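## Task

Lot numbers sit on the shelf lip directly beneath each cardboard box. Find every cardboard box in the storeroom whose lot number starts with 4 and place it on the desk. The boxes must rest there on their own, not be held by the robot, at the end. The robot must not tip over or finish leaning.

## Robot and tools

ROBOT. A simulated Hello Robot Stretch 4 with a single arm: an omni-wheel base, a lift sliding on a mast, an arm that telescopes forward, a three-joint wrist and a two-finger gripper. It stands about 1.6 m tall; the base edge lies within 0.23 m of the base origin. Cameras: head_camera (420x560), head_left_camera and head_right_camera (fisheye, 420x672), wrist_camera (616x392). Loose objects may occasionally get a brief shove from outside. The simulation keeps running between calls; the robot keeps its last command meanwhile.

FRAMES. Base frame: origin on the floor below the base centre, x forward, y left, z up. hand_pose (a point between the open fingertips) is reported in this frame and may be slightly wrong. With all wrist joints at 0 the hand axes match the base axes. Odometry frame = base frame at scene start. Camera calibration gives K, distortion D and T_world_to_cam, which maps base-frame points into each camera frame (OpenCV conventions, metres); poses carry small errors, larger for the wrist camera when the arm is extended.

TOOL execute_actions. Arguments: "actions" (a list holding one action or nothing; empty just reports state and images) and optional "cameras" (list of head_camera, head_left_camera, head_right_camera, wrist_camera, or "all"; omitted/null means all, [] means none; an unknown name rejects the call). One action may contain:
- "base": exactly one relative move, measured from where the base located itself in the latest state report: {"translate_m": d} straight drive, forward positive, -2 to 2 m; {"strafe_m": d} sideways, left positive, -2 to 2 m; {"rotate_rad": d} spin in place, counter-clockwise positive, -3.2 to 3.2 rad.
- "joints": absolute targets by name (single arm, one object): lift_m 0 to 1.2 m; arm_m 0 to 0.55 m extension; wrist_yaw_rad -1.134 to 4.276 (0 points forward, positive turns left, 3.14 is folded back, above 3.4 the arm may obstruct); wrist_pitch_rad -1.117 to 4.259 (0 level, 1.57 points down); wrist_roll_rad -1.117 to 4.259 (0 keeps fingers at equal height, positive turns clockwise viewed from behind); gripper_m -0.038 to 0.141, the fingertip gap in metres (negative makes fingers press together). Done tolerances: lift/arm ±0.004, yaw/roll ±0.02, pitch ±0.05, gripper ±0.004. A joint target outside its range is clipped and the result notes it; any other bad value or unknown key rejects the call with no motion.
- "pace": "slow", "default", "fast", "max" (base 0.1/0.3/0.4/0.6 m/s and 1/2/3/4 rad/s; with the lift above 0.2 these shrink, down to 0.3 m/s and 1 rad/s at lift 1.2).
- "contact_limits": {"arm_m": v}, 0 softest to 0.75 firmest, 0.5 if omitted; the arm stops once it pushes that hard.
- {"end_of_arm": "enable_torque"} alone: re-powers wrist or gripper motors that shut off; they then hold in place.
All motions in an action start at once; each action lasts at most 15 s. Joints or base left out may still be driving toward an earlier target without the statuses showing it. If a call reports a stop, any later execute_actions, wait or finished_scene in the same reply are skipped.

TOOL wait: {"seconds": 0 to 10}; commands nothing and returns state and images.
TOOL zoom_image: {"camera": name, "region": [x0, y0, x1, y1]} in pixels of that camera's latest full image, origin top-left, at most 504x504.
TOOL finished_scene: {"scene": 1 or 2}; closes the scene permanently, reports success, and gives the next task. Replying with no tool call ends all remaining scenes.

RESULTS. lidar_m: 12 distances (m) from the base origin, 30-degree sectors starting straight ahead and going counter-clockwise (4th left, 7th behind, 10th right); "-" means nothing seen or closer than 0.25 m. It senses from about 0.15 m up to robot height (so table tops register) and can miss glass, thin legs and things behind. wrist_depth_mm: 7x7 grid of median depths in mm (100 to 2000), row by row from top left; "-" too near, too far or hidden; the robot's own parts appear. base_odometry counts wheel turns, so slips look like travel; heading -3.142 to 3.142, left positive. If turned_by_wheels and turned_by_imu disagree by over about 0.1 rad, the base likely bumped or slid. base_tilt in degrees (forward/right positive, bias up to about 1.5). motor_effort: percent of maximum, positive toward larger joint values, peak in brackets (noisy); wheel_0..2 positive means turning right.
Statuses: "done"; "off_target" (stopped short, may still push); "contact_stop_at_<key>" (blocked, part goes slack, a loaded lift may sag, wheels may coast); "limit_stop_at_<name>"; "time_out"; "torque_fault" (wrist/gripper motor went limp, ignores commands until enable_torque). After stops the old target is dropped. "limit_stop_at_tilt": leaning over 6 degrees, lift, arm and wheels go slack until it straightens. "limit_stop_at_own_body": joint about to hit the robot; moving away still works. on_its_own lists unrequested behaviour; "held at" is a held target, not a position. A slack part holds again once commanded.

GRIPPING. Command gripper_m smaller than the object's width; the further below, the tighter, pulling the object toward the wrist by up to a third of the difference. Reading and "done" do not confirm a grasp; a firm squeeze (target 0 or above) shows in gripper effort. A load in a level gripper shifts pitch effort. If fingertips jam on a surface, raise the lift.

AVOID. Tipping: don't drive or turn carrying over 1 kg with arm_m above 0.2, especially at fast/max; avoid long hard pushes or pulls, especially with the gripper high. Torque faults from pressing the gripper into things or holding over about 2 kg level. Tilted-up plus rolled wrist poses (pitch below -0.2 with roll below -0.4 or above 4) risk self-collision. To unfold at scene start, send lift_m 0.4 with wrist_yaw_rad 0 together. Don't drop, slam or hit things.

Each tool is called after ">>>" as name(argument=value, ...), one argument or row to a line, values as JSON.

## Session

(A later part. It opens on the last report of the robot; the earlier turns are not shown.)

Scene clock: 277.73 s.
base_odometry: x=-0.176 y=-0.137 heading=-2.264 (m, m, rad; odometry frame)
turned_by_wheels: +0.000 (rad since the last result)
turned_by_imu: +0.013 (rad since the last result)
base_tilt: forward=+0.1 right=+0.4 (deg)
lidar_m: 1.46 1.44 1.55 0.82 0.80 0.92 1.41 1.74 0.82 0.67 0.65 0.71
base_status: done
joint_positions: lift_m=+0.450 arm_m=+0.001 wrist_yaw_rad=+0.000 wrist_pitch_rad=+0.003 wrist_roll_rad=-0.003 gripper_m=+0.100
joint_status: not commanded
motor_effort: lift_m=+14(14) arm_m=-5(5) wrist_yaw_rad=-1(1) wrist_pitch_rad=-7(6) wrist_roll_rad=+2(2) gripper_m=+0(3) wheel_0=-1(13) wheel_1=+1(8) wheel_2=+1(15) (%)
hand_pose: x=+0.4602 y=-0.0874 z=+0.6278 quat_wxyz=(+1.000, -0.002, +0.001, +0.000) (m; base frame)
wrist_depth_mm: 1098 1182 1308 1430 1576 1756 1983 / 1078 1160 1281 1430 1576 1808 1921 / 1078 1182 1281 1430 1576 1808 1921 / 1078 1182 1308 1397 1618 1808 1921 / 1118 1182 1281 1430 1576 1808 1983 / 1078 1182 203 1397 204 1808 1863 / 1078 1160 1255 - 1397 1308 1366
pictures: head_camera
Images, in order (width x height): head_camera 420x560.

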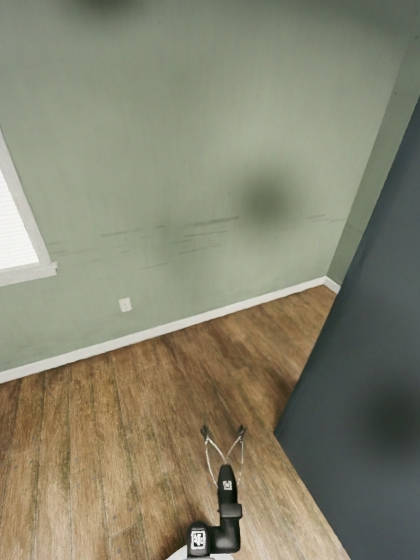

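>>> execute_actions(
  actions=[
    {"base": {"translate_m": 0.92}, "pace": "max"},
  ],
  cameras=[],
)

>>> execute_actions(
  actions=[
    {"base": {"rotate_rad": -1.18}, "pace": "fast"},
  ],
)

Scene clock: 297.90 s.
base_odometry: x=-0.763 y=-0.845 heading=-2.264 (m, m, rad; odometry frame)
turned_by_wheels: +0.000 (rad since the last result)
turned_by_imu: +0.005 (rad since the last result)
base_tilt: forward=+0.1 right=+0.4 (deg)
lidar_m: 0.61 0.60 0.67 0.96 1.38 1.30 2.00 0.82 0.50 0.66 1.59 0.77
base_status: done
joint_positions: lift_m=+0.450 arm_m=+0.001 wrist_yaw_rad=+0.000 wrist_pitch_rad=+0.003 wrist_roll_rad=-0.003 gripper_m=+0.100
joint_status: not commanded
motor_effort: lift_m=+15(14) arm_m=-5(4) wrist_yaw_rad=-1(1) wrist_pitch_rad=-7(8) wrist_roll_rad=+1(2) gripper_m=-1(2) wheel_0=+0(6) wheel_1=-1(6) wheel_2=+2(13) (%)
hand_pose: x=+0.4602 y=-0.0874 z=+0.6278 quat_wxyz=(+1.000, -0.002, +0.001, +0.000) (m; base frame)
wrist_depth_mm: 362 397 433 473 530 591 676 / 364 394 433 473 530 597 683 / 364 394 433 477 530 597 683 / 366 394 433 477 535 603 683 / 366 399 433 480 525 603 691 / 366 392 202 473 204 603 683 / 368 389 430 - 544 591 691
pictures: none
No camera images: the call's "cameras" was empty. Leave "cameras" out to get every camera's image.

Scene clock: 299.43 s.
base_odometry: x=-0.763 y=-0.845 heading=+2.840 (m, m, rad; odometry frame)
turned_by_wheels: -1.180 (rad since the last result)
turned_by_imu: -1.201 (rad since the last result)
base_tilt: forward=+0.1 right=+0.4 (deg)
lidar_m: 1.77 0.89 0.63 0.59 0.63 0.84 1.97 1.28 1.67 1.22 0.49 0.58
base_status: done
joint_positions: lift_m=+0.450 arm_m=+0.001 wrist_yaw_rad=+0.000 wrist_pitch_rad=+0.003 wrist_roll_rad=-0.003 gripper_m=+0.100
joint_status: not commanded
motor_effort: lift_m=+14(14) arm_m=-5(5) wrist_yaw_rad=-1(2) wrist_pitch_rad=-5(7) wrist_roll_rad=+4(3) gripper_m=-2(2) wheel_0=+0(8) wheel_1=+0(9) wheel_2=+0(8) (%)
hand_pose: x=+0.4602 y=-0.0875 z=+0.6278 quat_wxyz=(+1.000, -0.002, +0.001, +0.000) (m; base frame)
wrist_depth_mm: 1025 1537 1576 1537 1576 1576 445 / 1025 1576 1537 1576 1576 1576 452 / 1008 1537 1576 1576 1576 1618 455 / 1008 1499 1576 1576 1661 1576 459 / 1008 1537 1576 1618 1618 1618 462 / 991 1397 202 1618 204 1618 462 / 991 1308 1430 - 1397 1229 466
pictures: head_camera, head_left_camera, head_right_camera, wrist_camera
camera_calibration (this result's frames):
wrist_camera: T_world_to_cam=[[0.0104082, -0.999351, -0.0344842, -0.065112], [-0.00920581, 0.0343888, -0.999366, 0.691223], [0.999903, 0.010719, -0.00884191, -0.221784], [0, 0, 0, 1]] pos_world=[0.228804, -0.0864628, 0.686578]
Images, in order (width x height): head_camera 420x560, head_left_camera 420x672, head_right_camera 420x672, wrist_camera 616x392.

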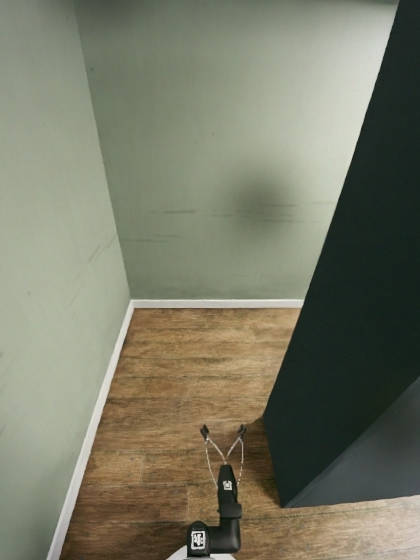

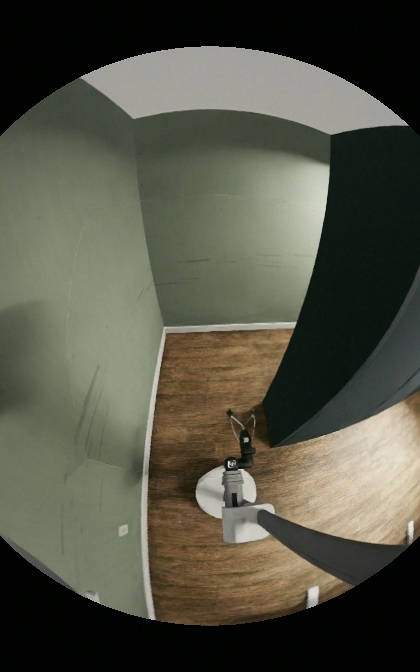

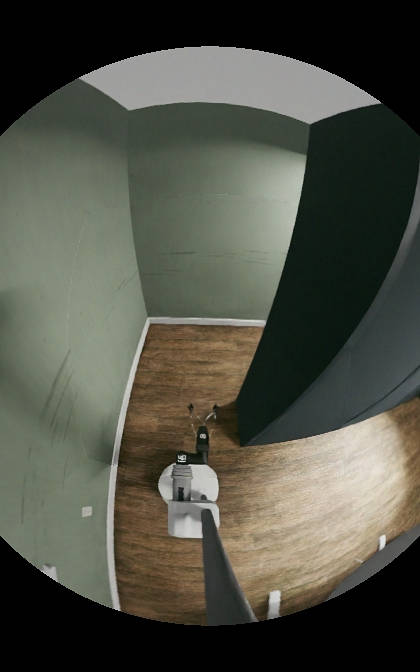

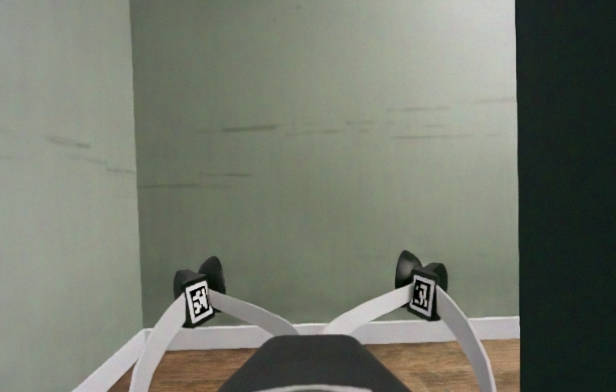

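>>> execute_actions(
  actions=[
    {"base": {"rotate_rad": 3.07}, "joints": {"gripper_m": 0.06}, "pace": "fast"},
  ],
  cameras=["head_camera"],
)

Scene clock: 326.97 s.
base_odometry: x=-0.763 y=-0.845 heading=-0.374 (m, m, rad; odometry frame)
turned_by_wheels: +3.070 (rad since the last result)
turned_by_imu: +3.124 (rad since the last result)
base_tilt: forward=+0.1 right=+0.4 (deg)
lidar_m: 1.92 1.28 1.58 1.66 0.51 0.55 1.77 0.94 0.66 0.61 0.62 0.80
base_status: done
joint_positions: lift_m=+0.450 arm_m=+0.001 wrist_yaw_rad=+0.000 wrist_pitch_rad=+0.002 wrist_roll_rad=-0.003 gripper_m=+0.060
joint_status: all done
motor_effort: lift_m=+18(18) arm_m=-5(5) wrist_yaw_rad=-2(3) wrist_pitch_rad=-7(7) wrist_roll_rad=+2(2) gripper_m=-3(1) wheel_0=-2(3) wheel_1=+1(8) wheel_2=+1(13) (%)
hand_pose: x=+0.4602 y=-0.0874 z=+0.6275 quat_wxyz=(+1.000, -0.002, +0.001, +0.000) (m; base frame)
wrist_depth_mm: 1708 1756 1808 1756 1576 891 647 / 1708 1708 1808 1808 1618 917 634 / 1661 1756 1808 1756 1661 904 647 / 1708 1708 1808 1808 1661 931 668 / 1708 1756 1808 1863 1499 946 668 / 1708 1756 197 1808 193 904 676 / 1397 1366 1464 - 1366 854 676
pictures: head_camera
Images, in order (width x height): head_camera 420x560.

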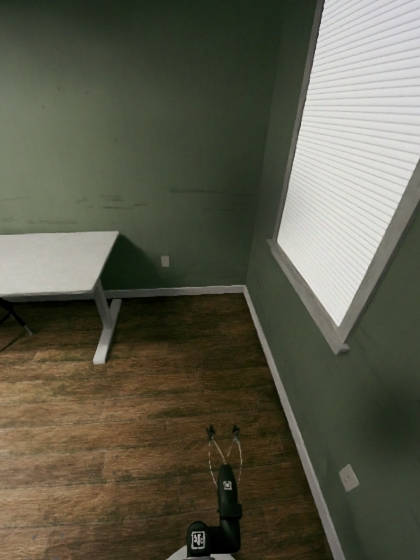

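>>> execute_actions(
  actions=[
    {"base": {"translate_m": -1.42}, "pace": "max"},
  ],
)

Scene clock: 349.03 s.
base_odometry: x=-2.085 y=-0.327 heading=-0.374 (m, m, rad; odometry frame)
turned_by_wheels: +0.000 (rad since the last result)
turned_by_imu: -0.012 (rad since the last result)
base_tilt: forward=+0.1 right=+0.3 (deg)
lidar_m: 2.14 0.69 0.84 1.98 0.57 0.39 0.37 0.37 0.48 0.69 0.72 0.94
base_status: done
joint_positions: lift_m=+0.450 arm_m=+0.001 wrist_yaw_rad=+0.000 wrist_pitch_rad=+0.002 wrist_roll_rad=-0.003 gripper_m=+0.060
joint_status: not commanded
motor_effort: lift_m=+18(18) arm_m=-4(5) wrist_yaw_rad=-1(2) wrist_pitch_rad=-6(7) wrist_roll_rad=+1(2) gripper_m=-2(3) wheel_0=+1(10) wheel_1=-1(11) wheel_2=-2(14) (%)
hand_pose: x=+0.4602 y=-0.0874 z=+0.6275 quat_wxyz=(+1.000, -0.002, +0.001, +0.000) (m; base frame)
wrist_depth_mm: 668 - - - 1863 1078 768 / 668 - - - 1863 1060 778 / 661 - - - 1921 1078 778 / 661 - - - 1921 1098 788 / 647 - - - 1756 1098 798 / 647 - 196 - 195 1060 798 / 640 1308 1464 - 1430 1008 798
pictures: head_camera, head_left_camera, head_right_camera, wrist_camera
camera_calibration (this result's frames):
wrist_camera: T_world_to_cam=[[0.0104663, -0.99935, -0.0344841, -0.0651315], [-0.00913647, 0.034389, -0.999367, 0.690936], [0.999903, 0.0107747, -0.00877061, -0.221833], [0, 0, 0, 1]] pos_world=[0.228806, -0.0864597, 0.686307]
Images, in order (width x height): head_camera 420x560, head_left_camera 420x672, head_right_camera 420x672, wrist_camera 616x392.

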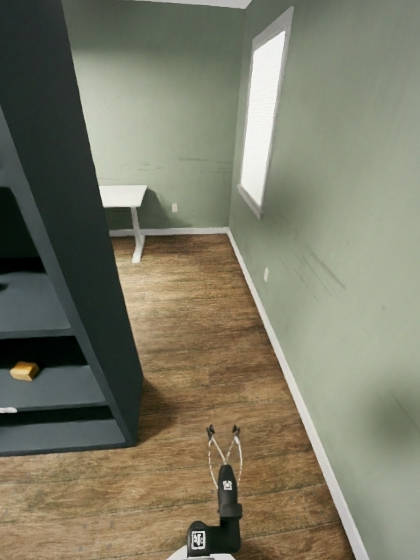

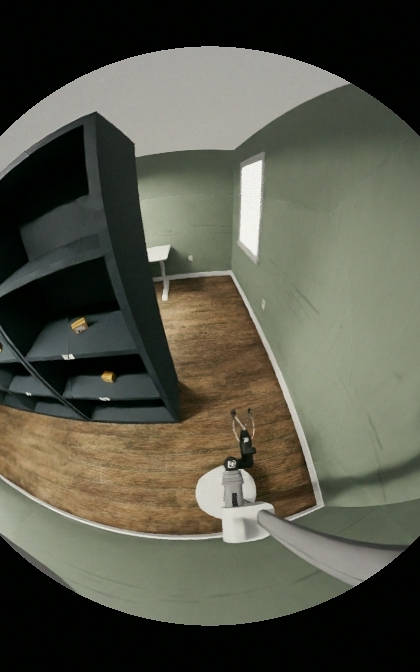

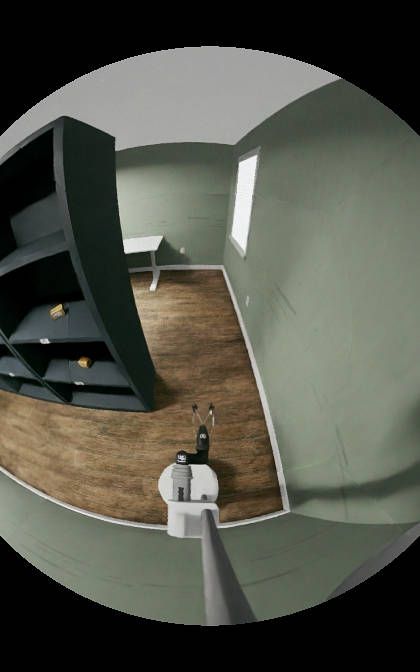

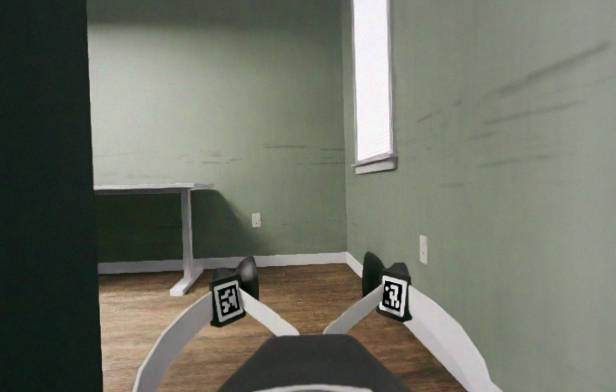

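>>> execute_actions(
  actions=[
    {"base": {"rotate_rad": 0.06}, "joints": {"lift_m": 0.40}, "pace": "fast"},
  ],
  cameras=[],
)

>>> execute_actions(
  actions=[
    {"base": {"strafe_m": 0.85}, "pace": "max"},
  ],
)

Scene clock: 360.57 s.
base_odometry: x=-2.085 y=-0.327 heading=-0.314 (m, m, rad; odometry frame)
turned_by_wheels: +0.060 (rad since the last result)
turned_by_imu: +0.060 (rad since the last result)
base_tilt: forward=+0.0 right=+0.3 (deg)
lidar_m: 2.51 0.69 0.88 1.54 0.53 0.38 0.36 0.36 0.49 0.70 0.73 0.99
base_status: done
joint_positions: lift_m=+0.400 arm_m=+0.001 wrist_yaw_rad=+0.000 wrist_pitch_rad=+0.002 wrist_roll_rad=-0.003 gripper_m=+0.060
joint_status: all done
motor_effort: lift_m=+14(17) arm_m=-5(5) wrist_yaw_rad=-2(2) wrist_pitch_rad=-7(6) wrist_roll_rad=+0(3) gripper_m=+1(3) wheel_0=-2(3) wheel_1=+1(11) wheel_2=+1(8) (%)
hand_pose: x=+0.4602 y=-0.0874 z=+0.5778 quat_wxyz=(+1.000, -0.002, +0.001, +0.000) (m; base frame)
wrist_depth_mm: 580 - - - - 1229 842 / 580 - - - - 1229 866 / 580 - - - - 1229 866 / 580 - - - - 1229 866 / 569 - - - - 1255 878 / 569 878 197 1921 194 1205 891 / 559 741 1336 - 1308 1118 878
pictures: none
No camera images: the call's "cameras" was empty. Leave "cameras" out to get every camera's image.

Scene clock: 363.53 s.
base_odometry: x=-1.823 y=+0.482 heading=-0.313 (m, m, rad; odometry frame)
turned_by_wheels: +0.000 (rad since the last result)
turned_by_imu: +0.001 (rad since the last result)
base_tilt: forward=+0.1 right=+0.4 (deg)
lidar_m: 0.60 0.63 0.88 1.59 0.55 0.39 0.36 0.38 0.51 1.41 1.59 0.65
base_status: done
joint_positions: lift_m=+0.400 arm_m=+0.001 wrist_yaw_rad=+0.000 wrist_pitch_rad=+0.003 wrist_roll_rad=-0.003 gripper_m=+0.060
joint_status: not commanded
motor_effort: lift_m=+17(18) arm_m=-4(5) wrist_yaw_rad=-2(2) wrist_pitch_rad=-5(6) wrist_roll_rad=+0(3) gripper_m=-1(1) wheel_0=+2(14) wheel_1=-1(13) wheel_2=+1(1) (%)
hand_pose: x=+0.4602 y=-0.0874 z=+0.5775 quat_wxyz=(+1.000, -0.002, +0.001, +0.000) (m; base frame)
wrist_depth_mm: 634 750 750 768 788 741 559 / 627 854 842 854 866 820 564 / 621 842 854 854 854 820 564 / 615 842 854 866 878 831 564 / 554 585 559 530 517 496 484 / 394 397 196 402 194 732 559 / 603 798 866 - 891 741 574
pictures: head_camera, head_left_camera, head_right_camera, wrist_camera
camera_calibration (this result's frames):
wrist_camera: T_world_to_cam=[[0.0106474, -0.999349, -0.0344843, -0.0668864], [-0.00914655, 0.0343875, -0.999367, 0.640978], [0.999901, 0.0109561, -0.00877445, -0.222266], [0, 0, 0, 1]] pos_world=[0.228819, -0.0864493, 0.636315]
Images, in order (width x height): head_camera 420x560, head_left_camera 420x672, head_right_camera 420x672, wrist_camera 616x392.

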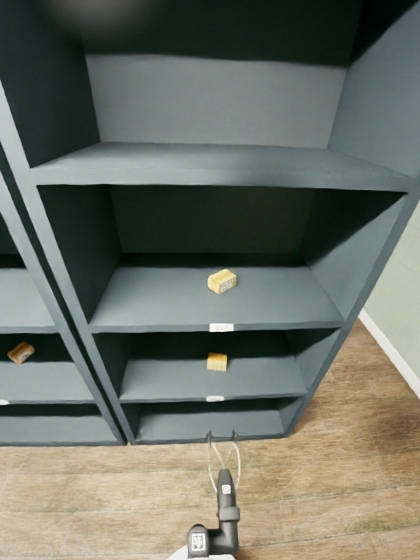

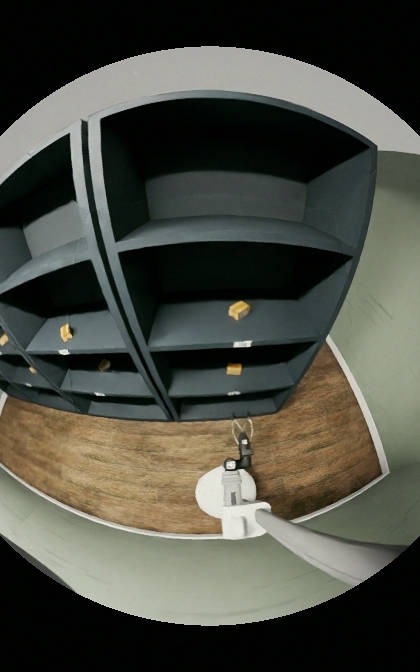

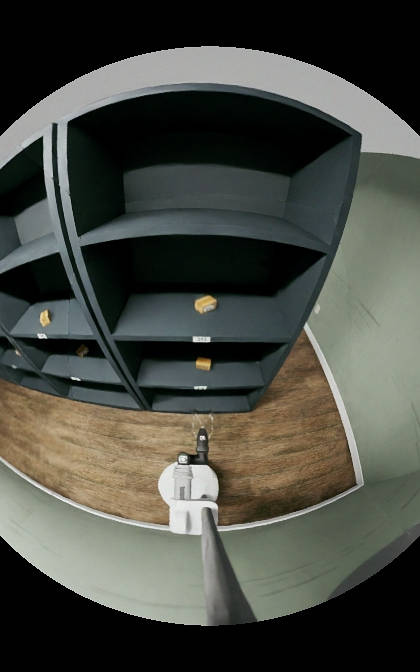

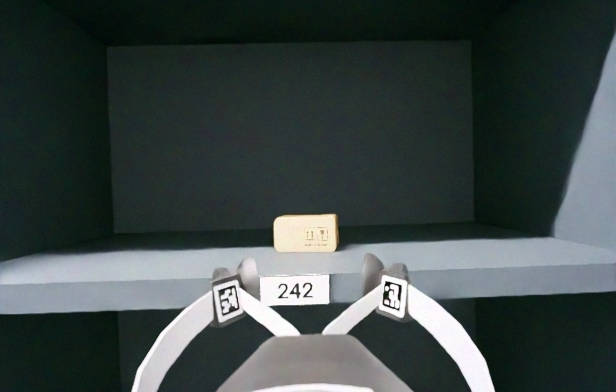

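>>> zoom_image(
  camera="head_camera",
  region=[180, 260, 270, 340],
)

>>> zoom_image(
  camera="head_left_camera",
  region=[0, 300, 130, 420],
)

Region (180, 260, 270, 340) of head_camera's 420x560 image, scaled by 5.600, with more detail than that image has.

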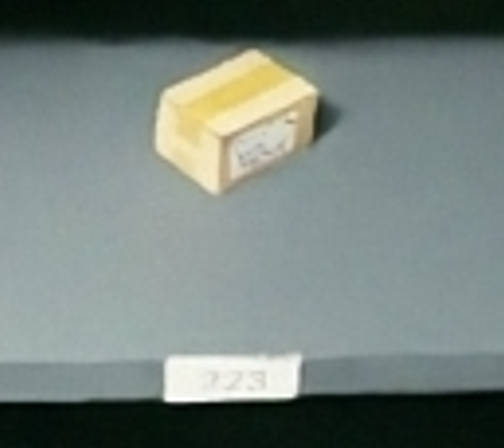

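Region (0, 300, 130, 420) of head_left_camera's 420x672 image, scaled by 3.877, with more detail than that image has; it fills the top 465 rows of this view, and the rest is white.

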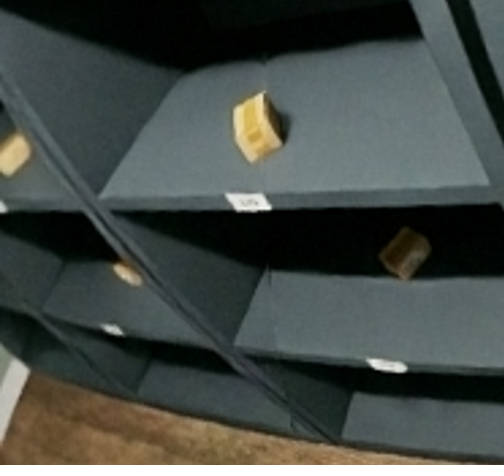

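>>> zoom_image(
  camera="head_right_camera",
  region=[180, 325, 225, 355],
)

>>> zoom_image(
  camera="head_camera",
  region=[200, 315, 245, 340],
)

Region (180, 325, 225, 355) of head_right_camera's 420x672 image, scaled by 11.200, with more detail than that image has.

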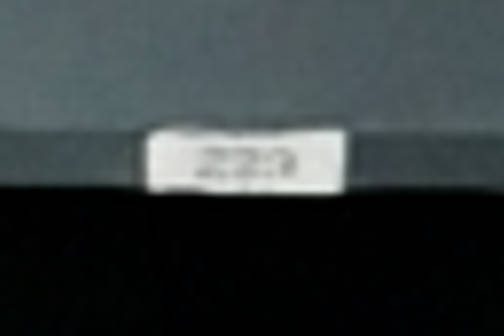

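Region (200, 315, 245, 340) of head_camera's 420x560 image, scaled by 11.200, with more detail than that image has.

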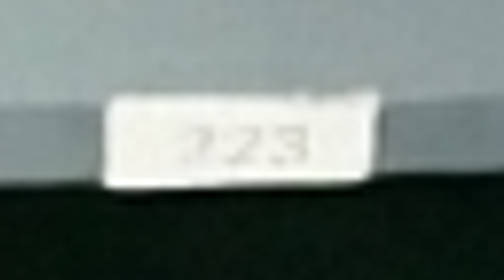

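>>> execute_actions(
  actions=[
    {"base": {"strafe_m": 0.95}, "joints": {"gripper_m": 0.141}, "pace": "max"},
  ],
)

Scene clock: 379.87 s.
base_odometry: x=-1.530 y=+1.386 heading=-0.313 (m, m, rad; odometry frame)
turned_by_wheels: +0.000 (rad since the last result)
turned_by_imu: +0.000 (rad since the last result)
base_tilt: forward=+0.0 right=+0.4 (deg)
lidar_m: 0.59 0.62 0.86 1.64 0.58 0.40 0.38 0.39 0.55 1.46 0.86 0.63
base_status: done
joint_positions: lift_m=+0.400 arm_m=+0.001 wrist_yaw_rad=+0.000 wrist_pitch_rad=+0.002 wrist_roll_rad=-0.003 gripper_m=+0.141
joint_status: all done
motor_effort: lift_m=+18(17) arm_m=-5(4) wrist_yaw_rad=-2(1) wrist_pitch_rad=-7(5) wrist_roll_rad=+3(0) gripper_m=-1(1) wheel_0=+1(18) wheel_1=-2(13) wheel_2=+1(2) (%)
hand_pose: x=+0.4602 y=-0.0874 z=+0.5775 quat_wxyz=(+1.000, -0.002, +0.001, +0.000) (m; base frame)
wrist_depth_mm: 615 750 759 778 798 741 569 / 609 831 831 842 842 820 574 / 609 820 854 842 854 831 580 / 609 842 842 854 866 842 580 / 544 580 564 539 521 492 484 / 382 384 384 387 389 392 549 / 591 831 854 - 866 866 591
pictures: head_camera, head_left_camera, head_right_camera, wrist_camera
camera_calibration (this result's frames):
wrist_camera: T_world_to_cam=[[0.0106472, -0.999349, -0.0344843, -0.0668873], [-0.00914021, 0.0343875, -0.999367, 0.640952], [0.999902, 0.0109557, -0.00876813, -0.222269], [0, 0, 0, 1]] pos_world=[0.228818, -0.0864493, 0.63629]
Images, in order (width x height): head_camera 420x560, head_left_camera 420x672, head_right_camera 420x672, wrist_camera 616x392.

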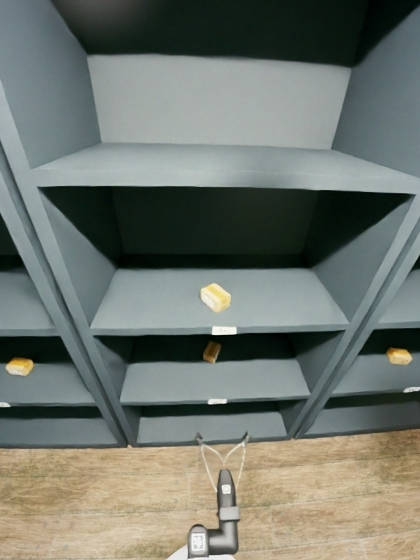

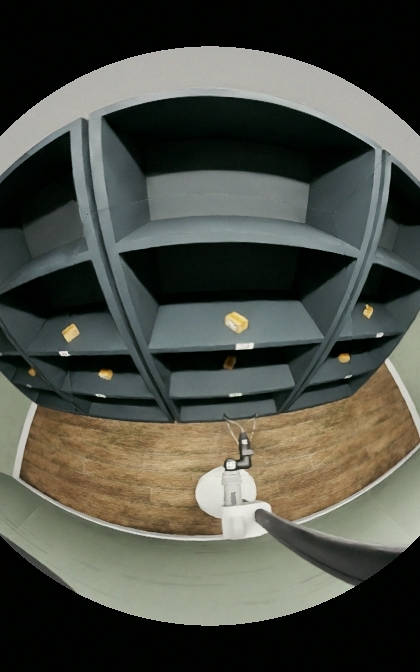

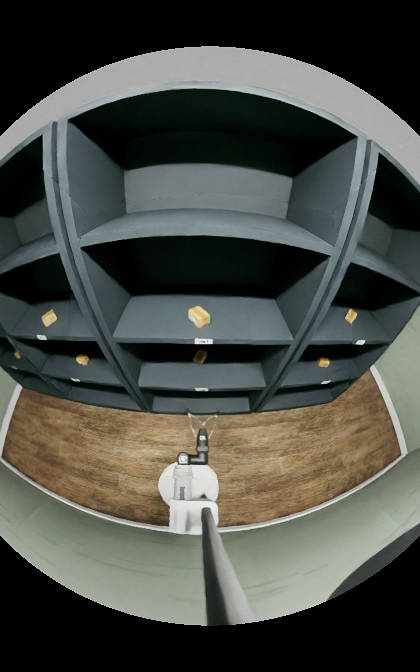

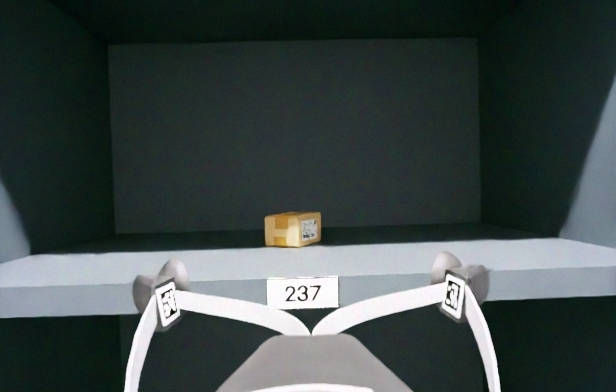

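>>> zoom_image(
  camera="head_camera",
  region=[195, 310, 255, 345],
)

>>> zoom_image(
  camera="head_right_camera",
  region=[175, 325, 230, 355],
)

>>> zoom_image(
  camera="head_left_camera",
  region=[215, 330, 270, 360],
)

Region (195, 310, 255, 345) of head_camera's 420x560 image, scaled by 8.400, with more detail than that image has; it fills the top 294 rows of this view, and the rest is white.

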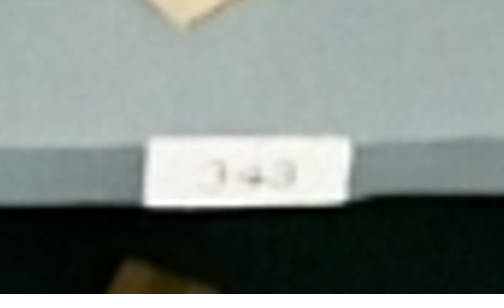

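Region (175, 325, 230, 355) of head_right_camera's 420x672 image, scaled by 9.164, with more detail than that image has; it fills the top 275 rows of this view, and the rest is white.

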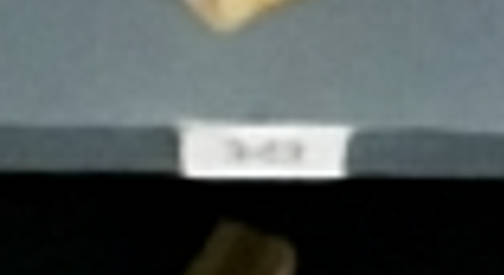

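Region (215, 330, 270, 360) of head_left_camera's 420x672 image, scaled by 9.164, with more detail than that image has; it fills the top 275 rows of this view, and the rest is white.

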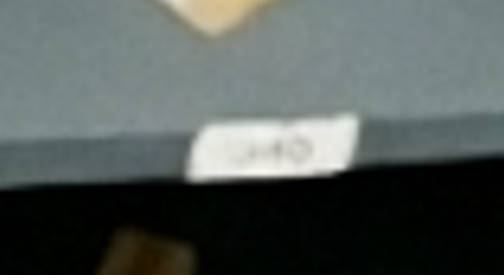

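>>> execute_actions(
  actions=[
    {"base": {"strafe_m": 0.96}, "pace": "max"},
  ],
)

Scene clock: 394.67 s.
base_odometry: x=-1.234 y=+2.299 heading=-0.313 (m, m, rad; odometry frame)
turned_by_wheels: +0.000 (rad since the last result)
turned_by_imu: +0.001 (rad since the last result)
base_tilt: forward=+0.1 right=+0.4 (deg)
lidar_m: 0.58 0.61 0.84 1.27 0.58 0.42 0.39 0.42 0.58 1.54 0.87 0.61
base_status: done
joint_positions: lift_m=+0.400 arm_m=+0.001 wrist_yaw_rad=+0.000 wrist_pitch_rad=+0.002 wrist_roll_rad=-0.003 gripper_m=+0.141
joint_status: not commanded
motor_effort: lift_m=+18(18) arm_m=-5(5) wrist_yaw_rad=-1(1) wrist_pitch_rad=-7(6) wrist_roll_rad=+3(2) gripper_m=+2(1) wheel_0=+2(6) wheel_1=-1(15) wheel_2=+1(2) (%)
hand_pose: x=+0.4602 y=-0.0874 z=+0.5775 quat_wxyz=(+1.000, -0.002, +0.001, +0.000) (m; base frame)
wrist_depth_mm: 585 741 759 768 778 759 591 / 580 820 820 820 831 842 597 / 580 820 831 831 842 854 603 / 574 831 842 842 842 842 609 / 521 580 559 512 508 492 484 / 373 373 377 375 379 379 574 / 564 809 842 - 854 854 615
pictures: head_camera, head_left_camera, head_right_camera, wrist_camera
camera_calibration (this result's frames):
wrist_camera: T_world_to_cam=[[0.010648, -0.999349, -0.0344843, -0.0668875], [-0.00914199, 0.0343875, -0.999367, 0.640948], [0.999902, 0.0109565, -0.00876987, -0.222268], [0, 0, 0, 1]] pos_world=[0.228818, -0.0864493, 0.636287]
Images, in order (width x height): head_camera 420x560, head_left_camera 420x672, head_right_camera 420x672, wrist_camera 616x392.

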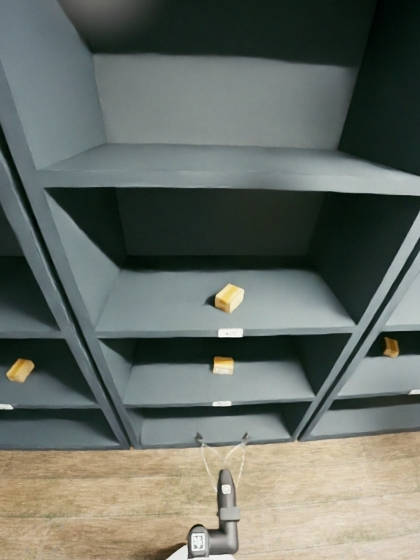

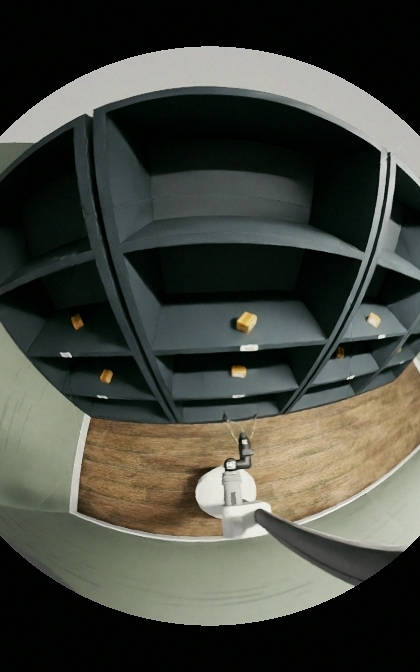

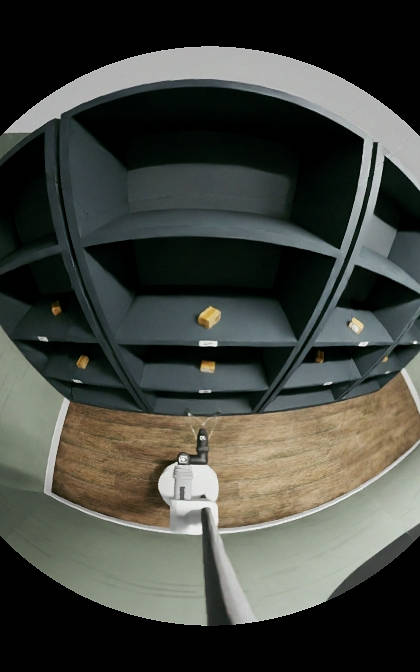

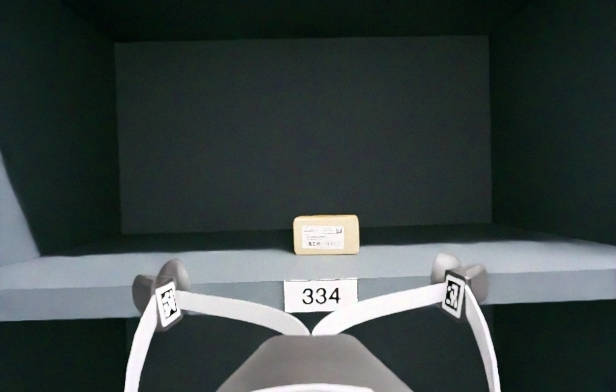

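>>> zoom_image(
  camera="head_camera",
  region=[190, 275, 270, 345],
)

>>> zoom_image(
  camera="head_left_camera",
  region=[30, 300, 140, 410],
)

Region (190, 275, 270, 345) of head_camera's 420x560 image, scaled by 6.300, with more detail than that image has; it fills the top 441 rows of this view, and the rest is white.

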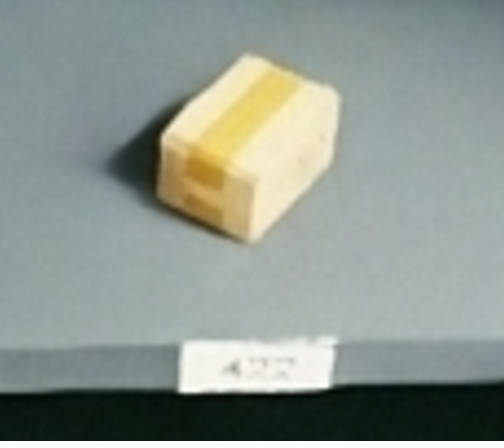

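Region (30, 300, 140, 410) of head_left_camera's 420x672 image, scaled by 4.582, with more detail than that image has.

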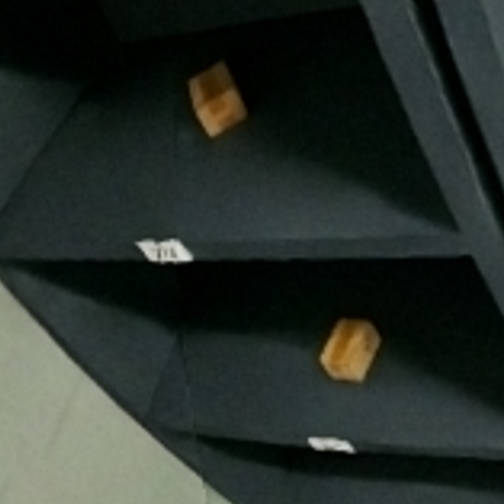

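>>> execute_actions(
  actions=[
    {"base": {"strafe_m": 0.88}, "pace": "max"},
  ],
)

Scene clock: 425.70 s.
base_odometry: x=-0.963 y=+3.136 heading=-0.313 (m, m, rad; odometry frame)
turned_by_wheels: +0.000 (rad since the last result)
turned_by_imu: +0.000 (rad since the last result)
base_tilt: forward=+0.1 right=+0.4 (deg)
lidar_m: 0.58 0.59 0.42 0.40 0.41 0.42 0.40 0.42 0.56 1.56 0.86 0.62
base_status: done
joint_positions: lift_m=+0.400 arm_m=+0.001 wrist_yaw_rad=+0.000 wrist_pitch_rad=+0.002 wrist_roll_rad=-0.003 gripper_m=+0.141
joint_status: not commanded
motor_effort: lift_m=+18(18) arm_m=-5(5) wrist_yaw_rad=-2(2) wrist_pitch_rad=-7(6) wrist_roll_rad=+3(1) gripper_m=+2(1) wheel_0=+2(14) wheel_1=-2(13) wheel_2=+1(1) (%)
hand_pose: x=+0.4602 y=-0.0874 z=+0.5775 quat_wxyz=(+1.000, -0.002, +0.001, +0.000) (m; base frame)
wrist_depth_mm: 647 741 759 778 778 699 525 / 676 820 820 820 820 750 517 / 676 820 820 831 831 750 517 / 668 820 831 820 842 759 521 / 591 580 554 473 517 496 477 / 366 364 366 368 370 373 492 / 647 820 820 - 842 778 530
pictures: head_camera, head_left_camera, head_right_camera, wrist_camera
camera_calibration (this result's frames):
wrist_camera: T_world_to_cam=[[0.0106575, -0.999348, -0.0344842, -0.0668892], [-0.0091389, 0.0343874, -0.999367, 0.640947], [0.999901, 0.0109659, -0.00876646, -0.22227], [0, 0, 0, 1]] pos_world=[0.228818, -0.0864487, 0.636286]
Images, in order (width x height): head_camera 420x560, head_left_camera 420x672, head_right_camera 420x672, wrist_camera 616x392.

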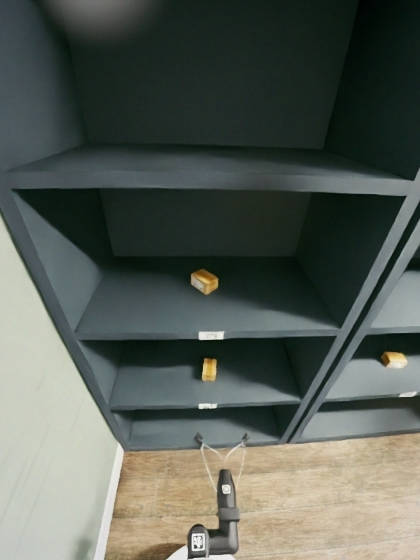

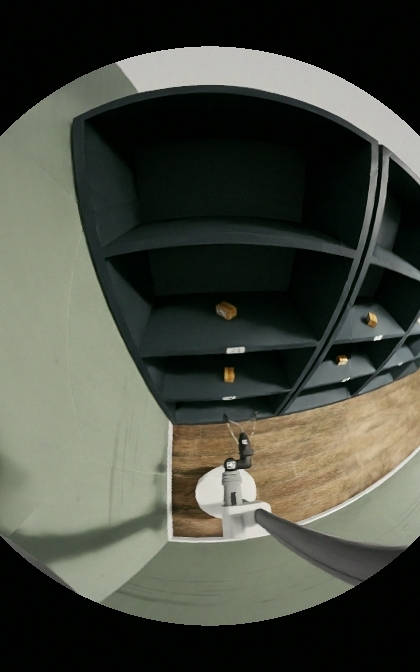

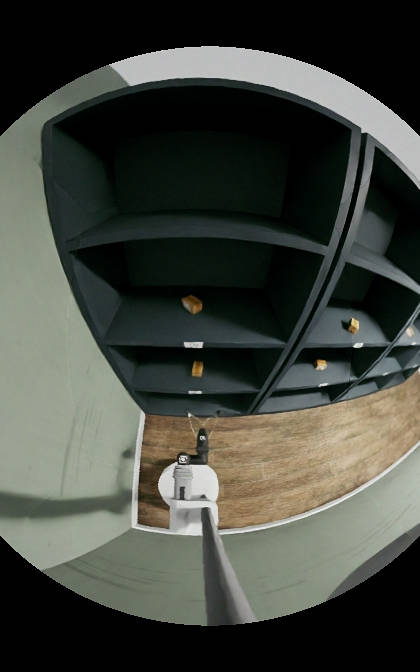

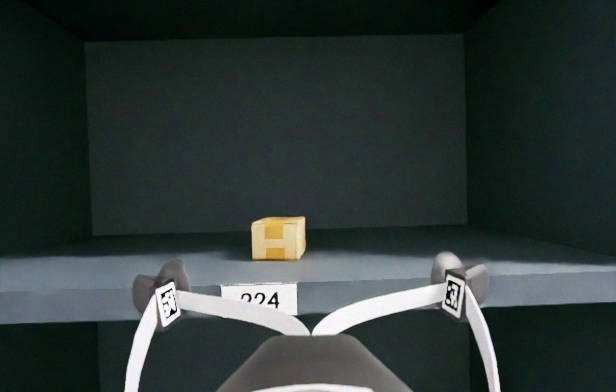

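>>> zoom_image(
  camera="head_camera",
  region=[170, 260, 260, 350],
)

>>> zoom_image(
  camera="wrist_camera",
  region=[200, 270, 320, 330],
)

>>> zoom_image(
  camera="head_camera",
  region=[190, 322, 235, 347],
)

Region (170, 260, 260, 350) of head_camera's 420x560 image, scaled by 5.600, with more detail than that image has.

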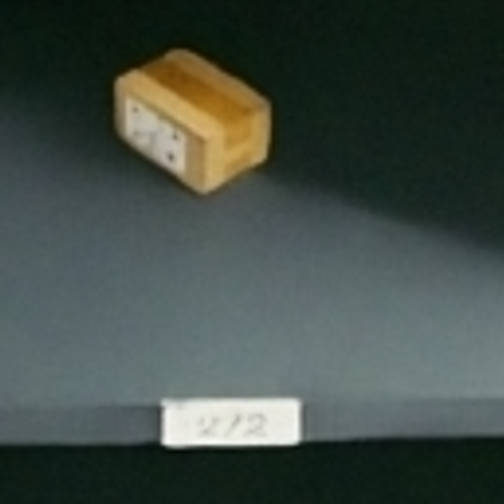

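Region (200, 270, 320, 330) of wrist_camera's 616x392 image, scaled by 4.200.

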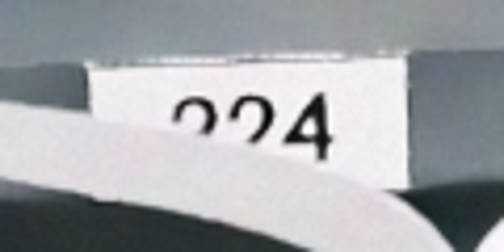

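Region (190, 322, 235, 347) of head_camera's 420x560 image, scaled by 11.200, with more detail than that image has.

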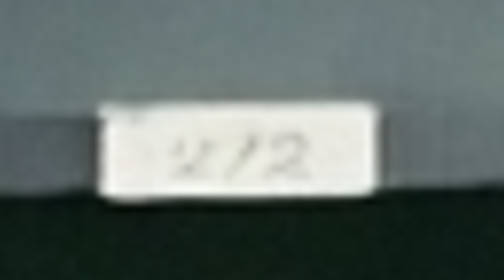

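>>> zoom_image(
  camera="head_left_camera",
  region=[210, 335, 260, 365],
)

>>> zoom_image(
  camera="head_right_camera",
  region=[168, 330, 218, 360],
)

Region (210, 335, 260, 365) of head_left_camera's 420x672 image, scaled by 10.080, with more detail than that image has; it fills the top 302 rows of this view, and the rest is white.

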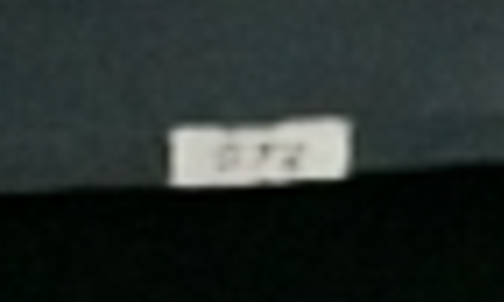

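Region (168, 330, 218, 360) of head_right_camera's 420x672 image, scaled by 10.080, with more detail than that image has; it fills the top 302 rows of this view, and the rest is white.

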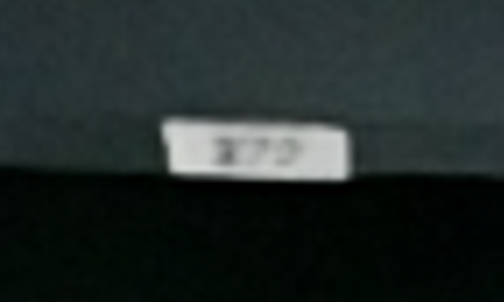

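>>> execute_actions(
  actions=[],
  cameras=["head_camera"],
)

>>> zoom_image(
  camera="head_camera",
  region=[180, 315, 245, 350],
)

Scene clock: 442.97 s.
base_odometry: x=-0.963 y=+3.136 heading=-0.313 (m, m, rad; odometry frame)
turned_by_wheels: +0.000 (rad since the last result)
turned_by_imu: -0.001 (rad since the last result)
base_tilt: forward=+0.1 right=+0.4 (deg)
lidar_m: 0.56 0.58 0.41 0.39 0.42 0.43 0.40 0.41 0.57 1.54 0.86 0.59
base_status: done
joint_positions: lift_m=+0.400 arm_m=+0.001 wrist_yaw_rad=+0.000 wrist_pitch_rad=+0.002 wrist_roll_rad=-0.003 gripper_m=+0.141
joint_status: not commanded
motor_effort: lift_m=+18(18) arm_m=-4(5) wrist_yaw_rad=-1(2) wrist_pitch_rad=-7(6) wrist_roll_rad=+2(1) gripper_m=-1(1) wheel_0=+2(14) wheel_1=-2(13) wheel_2=+1(1) (%)
hand_pose: x=+0.4602 y=-0.0874 z=+0.5775 quat_wxyz=(+1.000, -0.002, +0.001, +0.000) (m; base frame)
wrist_depth_mm: 647 741 759 768 778 683 521 / 668 831 820 820 831 750 517 / 676 809 820 820 831 750 517 / 668 820 820 831 842 750 521 / 597 585 549 469 517 496 477 / 366 366 364 368 370 373 496 / 661 831 831 - 842 778 530
pictures: head_camera
Images, in order (width x height): head_camera 420x560.

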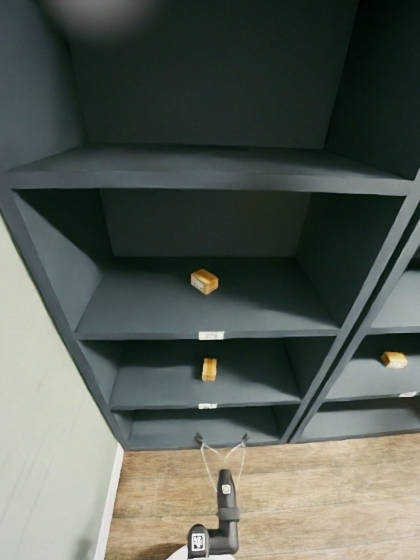

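Region (180, 315, 245, 350) of head_camera's 420x560 image, scaled by 7.754, with more detail than that image has; it fills the top 271 rows of this view, and the rest is white.

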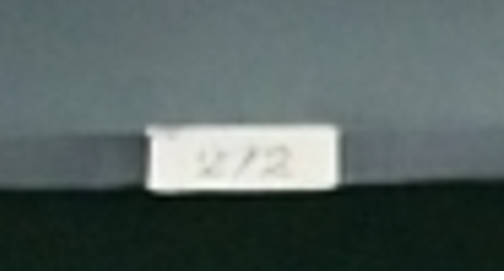

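>>> execute_actions(
  actions=[
    {"joints": {"lift_m": 0.55, "wrist_pitch_rad": -0.18}, "pace": "max"},
  ],
  cameras=["wrist_camera"],
)

Scene clock: 454.13 s.
base_odometry: x=-0.963 y=+3.136 heading=-0.313 (m, m, rad; odometry frame)
turned_by_wheels: +0.000 (rad since the last result)
turned_by_imu: -0.001 (rad since the last result)
base_tilt: forward=+0.1 right=+0.4 (deg)
lidar_m: 0.58 0.61 0.42 0.40 0.42 0.41 0.39 0.42 0.58 1.57 0.84 0.59
base_status: not commanded
joint_positions: lift_m=+0.550 arm_m=+0.001 wrist_yaw_rad=+0.000 wrist_pitch_rad=-0.178 wrist_roll_rad=-0.003 gripper_m=+0.141
joint_status: all done
motor_effort: lift_m=+21(20) arm_m=-5(5) wrist_yaw_rad=-2(2) wrist_pitch_rad=-7(11) wrist_roll_rad=+2(2) gripper_m=-2(1) wheel_0=+2(1) wheel_1=-1(1) wheel_2=+1(1) (%)
hand_pose: x=+0.4556 y=-0.0874 z=+0.7790 quat_wxyz=(+0.996, -0.002, -0.089, +0.000) (m; base frame)
wrist_depth_mm: 668 904 891 917 917 741 521 / 397 399 399 402 407 415 421 / 530 539 549 564 574 591 508 / 661 842 842 854 854 759 525 / 661 820 820 831 831 715 525 / 654 798 798 809 798 640 525 / 654 778 788 - 798 723 525
pictures: wrist_camera
camera_calibration (this result's frames):
wrist_camera: T_world_to_cam=[[0.0166308, -0.999348, -0.0320366, -0.0645318], [0.170097, 0.0344018, -0.984827, 0.749267], [0.985287, 0.0109291, 0.170559, -0.348989], [0, 0, 0, 1]] pos_world=[0.217479, -0.0864517, 0.795353]
Images, in order (width x height): wrist_camera 616x392.

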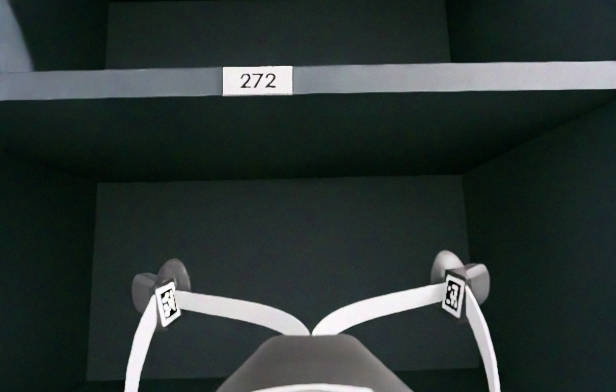

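>>> execute_actions(
  actions=[
    {"base": {"strafe_m": -0.745}, "joints": {"lift_m": 0.975, "wrist_pitch_rad": 0.2, "wrist_yaw_rad": -0.62}, "pace": "max"},
  ],
  cameras=["head_camera", "wrist_camera"],
)

Scene clock: 505.33 s.
base_odometry: x=-1.193 y=+2.427 heading=-0.313 (m, m, rad; odometry frame)
turned_by_wheels: +0.000 (rad since the last result)
turned_by_imu: -0.004 (rad since the last result)
base_tilt: forward=+0.0 right=+0.5 (deg)
lidar_m: 0.59 0.60 0.84 1.14 0.59 0.42 0.37 0.41 0.57 1.51 0.86 0.62
base_status: done
joint_positions: lift_m=+0.975 arm_m=+0.001 wrist_yaw_rad=-0.620 wrist_pitch_rad=+0.202 wrist_roll_rad=-0.003 gripper_m=+0.141
joint_status: all done
motor_effort: lift_m=+20(30) arm_m=-4(5) wrist_yaw_rad=-1(11) wrist_pitch_rad=-5(7) wrist_roll_rad=+1(1) gripper_m=-1(2) wheel_0=-2(10) wheel_1=+1(13) wheel_2=+0(0) (%)
hand_pose: x=+0.3509 y=-0.2354 z=+1.0950 quat_wxyz=(+0.948, +0.029, +0.097, -0.303) (m; base frame)
wrist_depth_mm: 691 768 878 809 668 1078 1160 / 699 798 917 891 691 1464 1281 / 715 820 931 917 723 1499 1336 / 732 820 917 854 750 1060 1397 / 574 504 549 615 759 1499 1430 / 399 402 512 960 788 1118 1863 / 768 878 991 - 820 1537 1618
pictures: head_camera, wrist_camera
camera_calibration (this result's frames):
wrist_camera: T_world_to_cam=[[-0.577829, -0.815369, -0.035891, 0.055572], [-0.148824, 0.148502, -0.977649, 1.21434], [0.802475, -0.559572, -0.207155, 0.0454429], [0, 0, 0, 1]] pos_world=[0.176368, -0.109592, 1.19861]
Images, in order (width x height): head_camera 420x560, wrist_camera 616x392.

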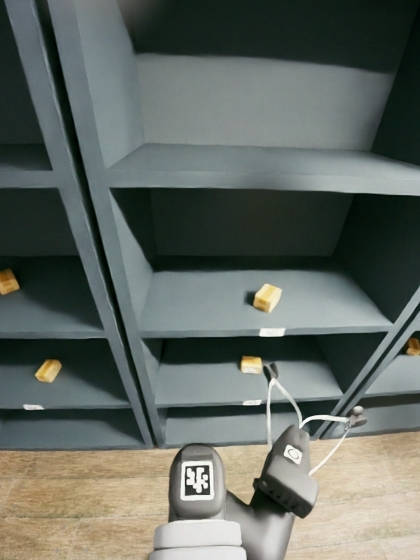

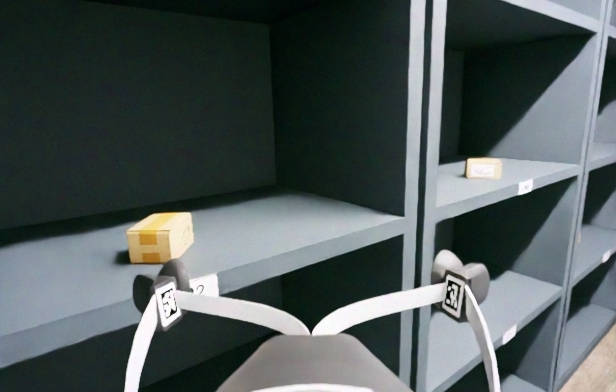

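>>> zoom_image(
  camera="head_camera",
  region=[235, 275, 315, 345],
)

>>> zoom_image(
  camera="wrist_camera",
  region=[100, 190, 260, 320],
)

Region (235, 275, 315, 345) of head_camera's 420x560 image, scaled by 6.300, with more detail than that image has; it fills the top 441 rows of this view, and the rest is white.

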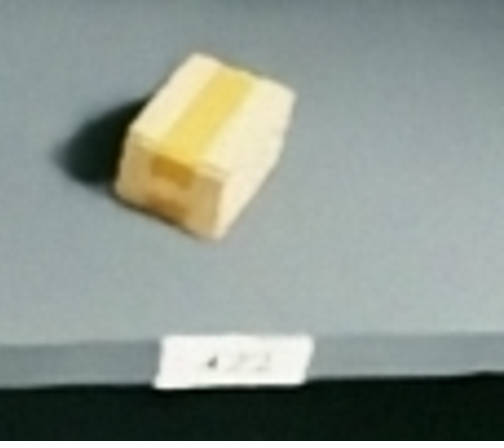

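Region (100, 190, 260, 320) of wrist_camera's 616x392 image, scaled by 3.150; it fills the top 410 rows of this view, and the rest is white.

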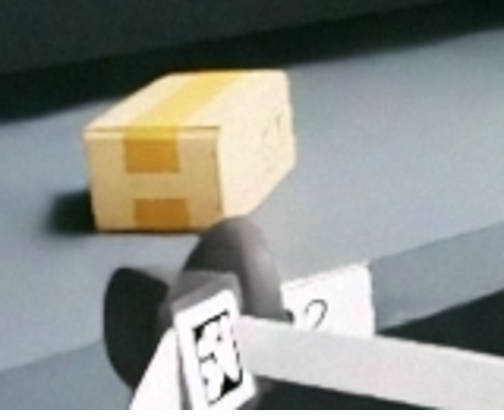

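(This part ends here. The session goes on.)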